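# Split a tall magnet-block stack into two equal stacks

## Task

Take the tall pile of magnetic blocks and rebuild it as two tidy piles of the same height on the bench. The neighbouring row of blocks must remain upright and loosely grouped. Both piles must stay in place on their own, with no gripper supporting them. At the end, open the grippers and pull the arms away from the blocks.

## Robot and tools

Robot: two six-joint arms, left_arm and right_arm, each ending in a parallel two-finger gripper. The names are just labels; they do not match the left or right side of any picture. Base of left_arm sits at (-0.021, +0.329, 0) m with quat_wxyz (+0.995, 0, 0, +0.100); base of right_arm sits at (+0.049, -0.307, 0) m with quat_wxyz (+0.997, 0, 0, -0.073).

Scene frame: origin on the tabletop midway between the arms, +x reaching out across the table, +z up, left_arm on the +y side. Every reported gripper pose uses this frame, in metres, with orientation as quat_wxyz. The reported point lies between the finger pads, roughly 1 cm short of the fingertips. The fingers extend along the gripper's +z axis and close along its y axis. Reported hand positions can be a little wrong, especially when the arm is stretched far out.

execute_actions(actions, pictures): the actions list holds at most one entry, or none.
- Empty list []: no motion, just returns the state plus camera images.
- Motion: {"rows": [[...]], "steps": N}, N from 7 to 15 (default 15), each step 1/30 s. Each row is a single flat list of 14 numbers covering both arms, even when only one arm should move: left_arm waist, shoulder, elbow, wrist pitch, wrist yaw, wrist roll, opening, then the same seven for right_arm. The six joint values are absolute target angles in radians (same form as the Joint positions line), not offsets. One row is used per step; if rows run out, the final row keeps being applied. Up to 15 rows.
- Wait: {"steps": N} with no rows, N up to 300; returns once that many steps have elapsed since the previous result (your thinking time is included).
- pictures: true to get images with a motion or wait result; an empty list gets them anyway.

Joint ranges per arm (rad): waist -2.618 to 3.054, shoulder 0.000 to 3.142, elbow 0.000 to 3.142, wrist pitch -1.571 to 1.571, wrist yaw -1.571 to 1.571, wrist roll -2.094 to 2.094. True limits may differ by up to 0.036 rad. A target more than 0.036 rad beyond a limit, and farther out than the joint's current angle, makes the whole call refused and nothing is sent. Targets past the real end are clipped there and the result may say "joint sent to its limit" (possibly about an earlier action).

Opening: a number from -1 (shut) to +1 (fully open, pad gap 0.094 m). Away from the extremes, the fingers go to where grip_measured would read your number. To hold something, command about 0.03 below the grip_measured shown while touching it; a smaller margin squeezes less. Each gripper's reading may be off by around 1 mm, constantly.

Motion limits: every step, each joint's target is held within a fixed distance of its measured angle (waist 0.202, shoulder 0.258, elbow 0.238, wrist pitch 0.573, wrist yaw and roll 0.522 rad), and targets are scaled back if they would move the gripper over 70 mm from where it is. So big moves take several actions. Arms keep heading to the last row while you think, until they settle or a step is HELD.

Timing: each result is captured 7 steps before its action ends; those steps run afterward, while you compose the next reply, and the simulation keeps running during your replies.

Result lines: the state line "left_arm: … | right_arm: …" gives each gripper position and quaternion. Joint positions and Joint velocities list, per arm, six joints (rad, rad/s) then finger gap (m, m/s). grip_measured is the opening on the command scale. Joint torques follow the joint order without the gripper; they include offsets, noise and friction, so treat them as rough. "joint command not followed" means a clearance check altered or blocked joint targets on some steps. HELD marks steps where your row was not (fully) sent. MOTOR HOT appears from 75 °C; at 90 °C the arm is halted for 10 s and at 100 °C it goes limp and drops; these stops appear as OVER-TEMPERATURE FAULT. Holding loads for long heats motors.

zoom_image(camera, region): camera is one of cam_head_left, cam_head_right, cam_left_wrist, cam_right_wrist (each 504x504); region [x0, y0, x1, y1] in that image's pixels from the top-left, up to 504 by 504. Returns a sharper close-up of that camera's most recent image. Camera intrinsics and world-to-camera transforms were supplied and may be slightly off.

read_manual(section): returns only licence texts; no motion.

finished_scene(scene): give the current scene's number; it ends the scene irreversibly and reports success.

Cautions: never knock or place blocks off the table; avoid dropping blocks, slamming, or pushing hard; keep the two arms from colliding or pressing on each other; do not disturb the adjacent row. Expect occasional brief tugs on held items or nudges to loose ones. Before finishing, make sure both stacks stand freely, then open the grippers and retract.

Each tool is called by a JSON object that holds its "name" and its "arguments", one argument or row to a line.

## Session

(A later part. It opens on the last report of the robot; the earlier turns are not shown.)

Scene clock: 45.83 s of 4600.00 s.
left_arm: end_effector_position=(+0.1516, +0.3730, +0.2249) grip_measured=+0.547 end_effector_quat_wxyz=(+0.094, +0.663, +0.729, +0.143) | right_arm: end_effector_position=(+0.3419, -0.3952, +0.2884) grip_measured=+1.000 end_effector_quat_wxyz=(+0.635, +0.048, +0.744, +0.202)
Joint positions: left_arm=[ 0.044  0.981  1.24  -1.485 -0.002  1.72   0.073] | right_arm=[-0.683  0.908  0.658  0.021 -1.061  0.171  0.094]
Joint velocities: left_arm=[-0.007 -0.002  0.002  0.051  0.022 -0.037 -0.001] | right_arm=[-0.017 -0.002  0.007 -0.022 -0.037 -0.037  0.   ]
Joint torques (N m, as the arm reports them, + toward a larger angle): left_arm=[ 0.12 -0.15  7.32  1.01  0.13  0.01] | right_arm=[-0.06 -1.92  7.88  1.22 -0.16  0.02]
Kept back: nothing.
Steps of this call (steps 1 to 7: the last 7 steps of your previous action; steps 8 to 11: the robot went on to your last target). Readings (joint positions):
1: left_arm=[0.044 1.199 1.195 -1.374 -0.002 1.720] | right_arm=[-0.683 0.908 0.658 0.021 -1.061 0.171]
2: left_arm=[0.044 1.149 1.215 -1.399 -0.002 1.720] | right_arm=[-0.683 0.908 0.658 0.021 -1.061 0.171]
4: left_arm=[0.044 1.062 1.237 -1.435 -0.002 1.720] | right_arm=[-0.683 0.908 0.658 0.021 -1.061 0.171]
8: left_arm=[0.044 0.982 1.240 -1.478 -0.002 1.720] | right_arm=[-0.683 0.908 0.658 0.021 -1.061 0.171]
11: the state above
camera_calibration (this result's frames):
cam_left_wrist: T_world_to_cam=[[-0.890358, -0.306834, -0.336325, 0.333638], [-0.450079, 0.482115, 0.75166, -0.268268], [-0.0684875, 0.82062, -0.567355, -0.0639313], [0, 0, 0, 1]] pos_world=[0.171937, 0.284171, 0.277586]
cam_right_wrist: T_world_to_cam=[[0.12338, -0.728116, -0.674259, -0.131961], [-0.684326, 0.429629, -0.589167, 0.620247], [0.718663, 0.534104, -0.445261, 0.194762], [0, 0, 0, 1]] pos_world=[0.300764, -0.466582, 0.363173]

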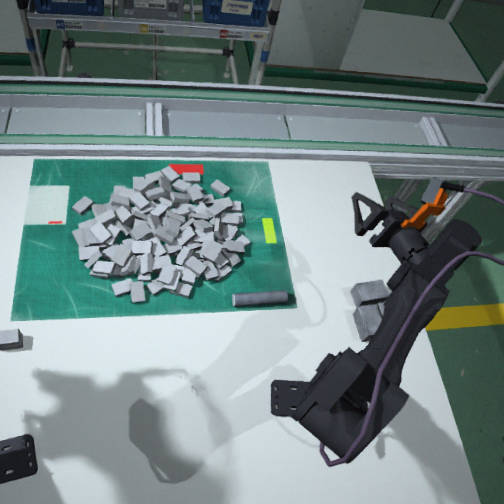

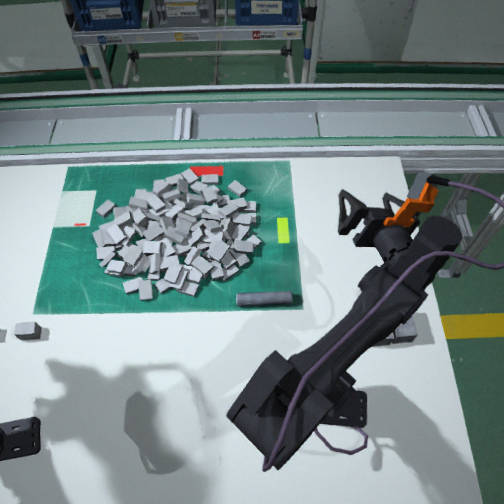

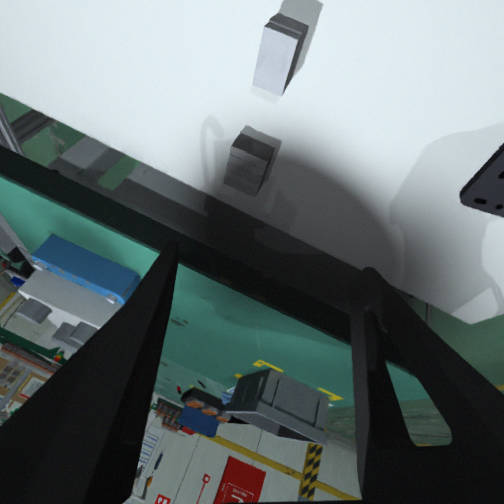

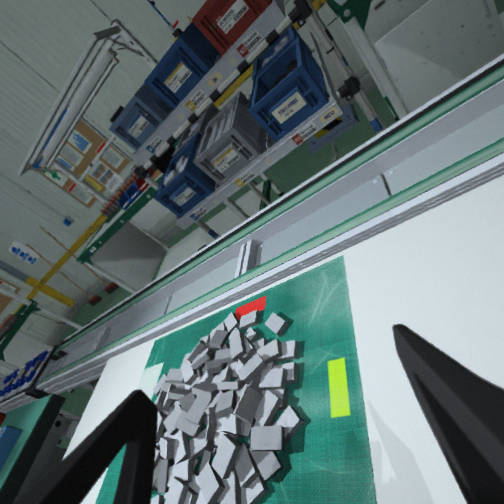

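{"name": "zoom_image", "arguments": {
  "camera": "cam_left_wrist",
  "region": [200, 0, 350, 210]
}}

{"name": "zoom_image", "arguments": {
  "camera": "cam_head_right",
  "region": [0, 305, 70, 355]
}}

Region (200, 0, 350, 210) of cam_left_wrist's 504x504 image, scaled by 2.400, with more detail than that image has; it fills the left 360 columns of this view, and the rest is white.

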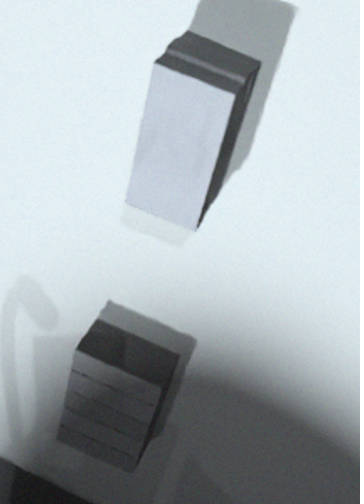

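Region (0, 305, 70, 355) of cam_head_right's 504x504 image, scaled by 7.200, with more detail than that image has; it fills the top 360 rows of this view, and the rest is white.

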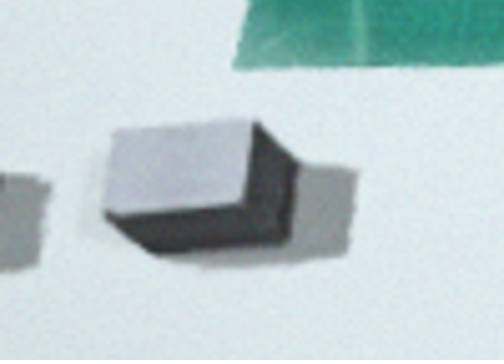

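{"name": "finished_scene", "arguments": {
  "scene": 2
}}

The scene is finished: the task was done.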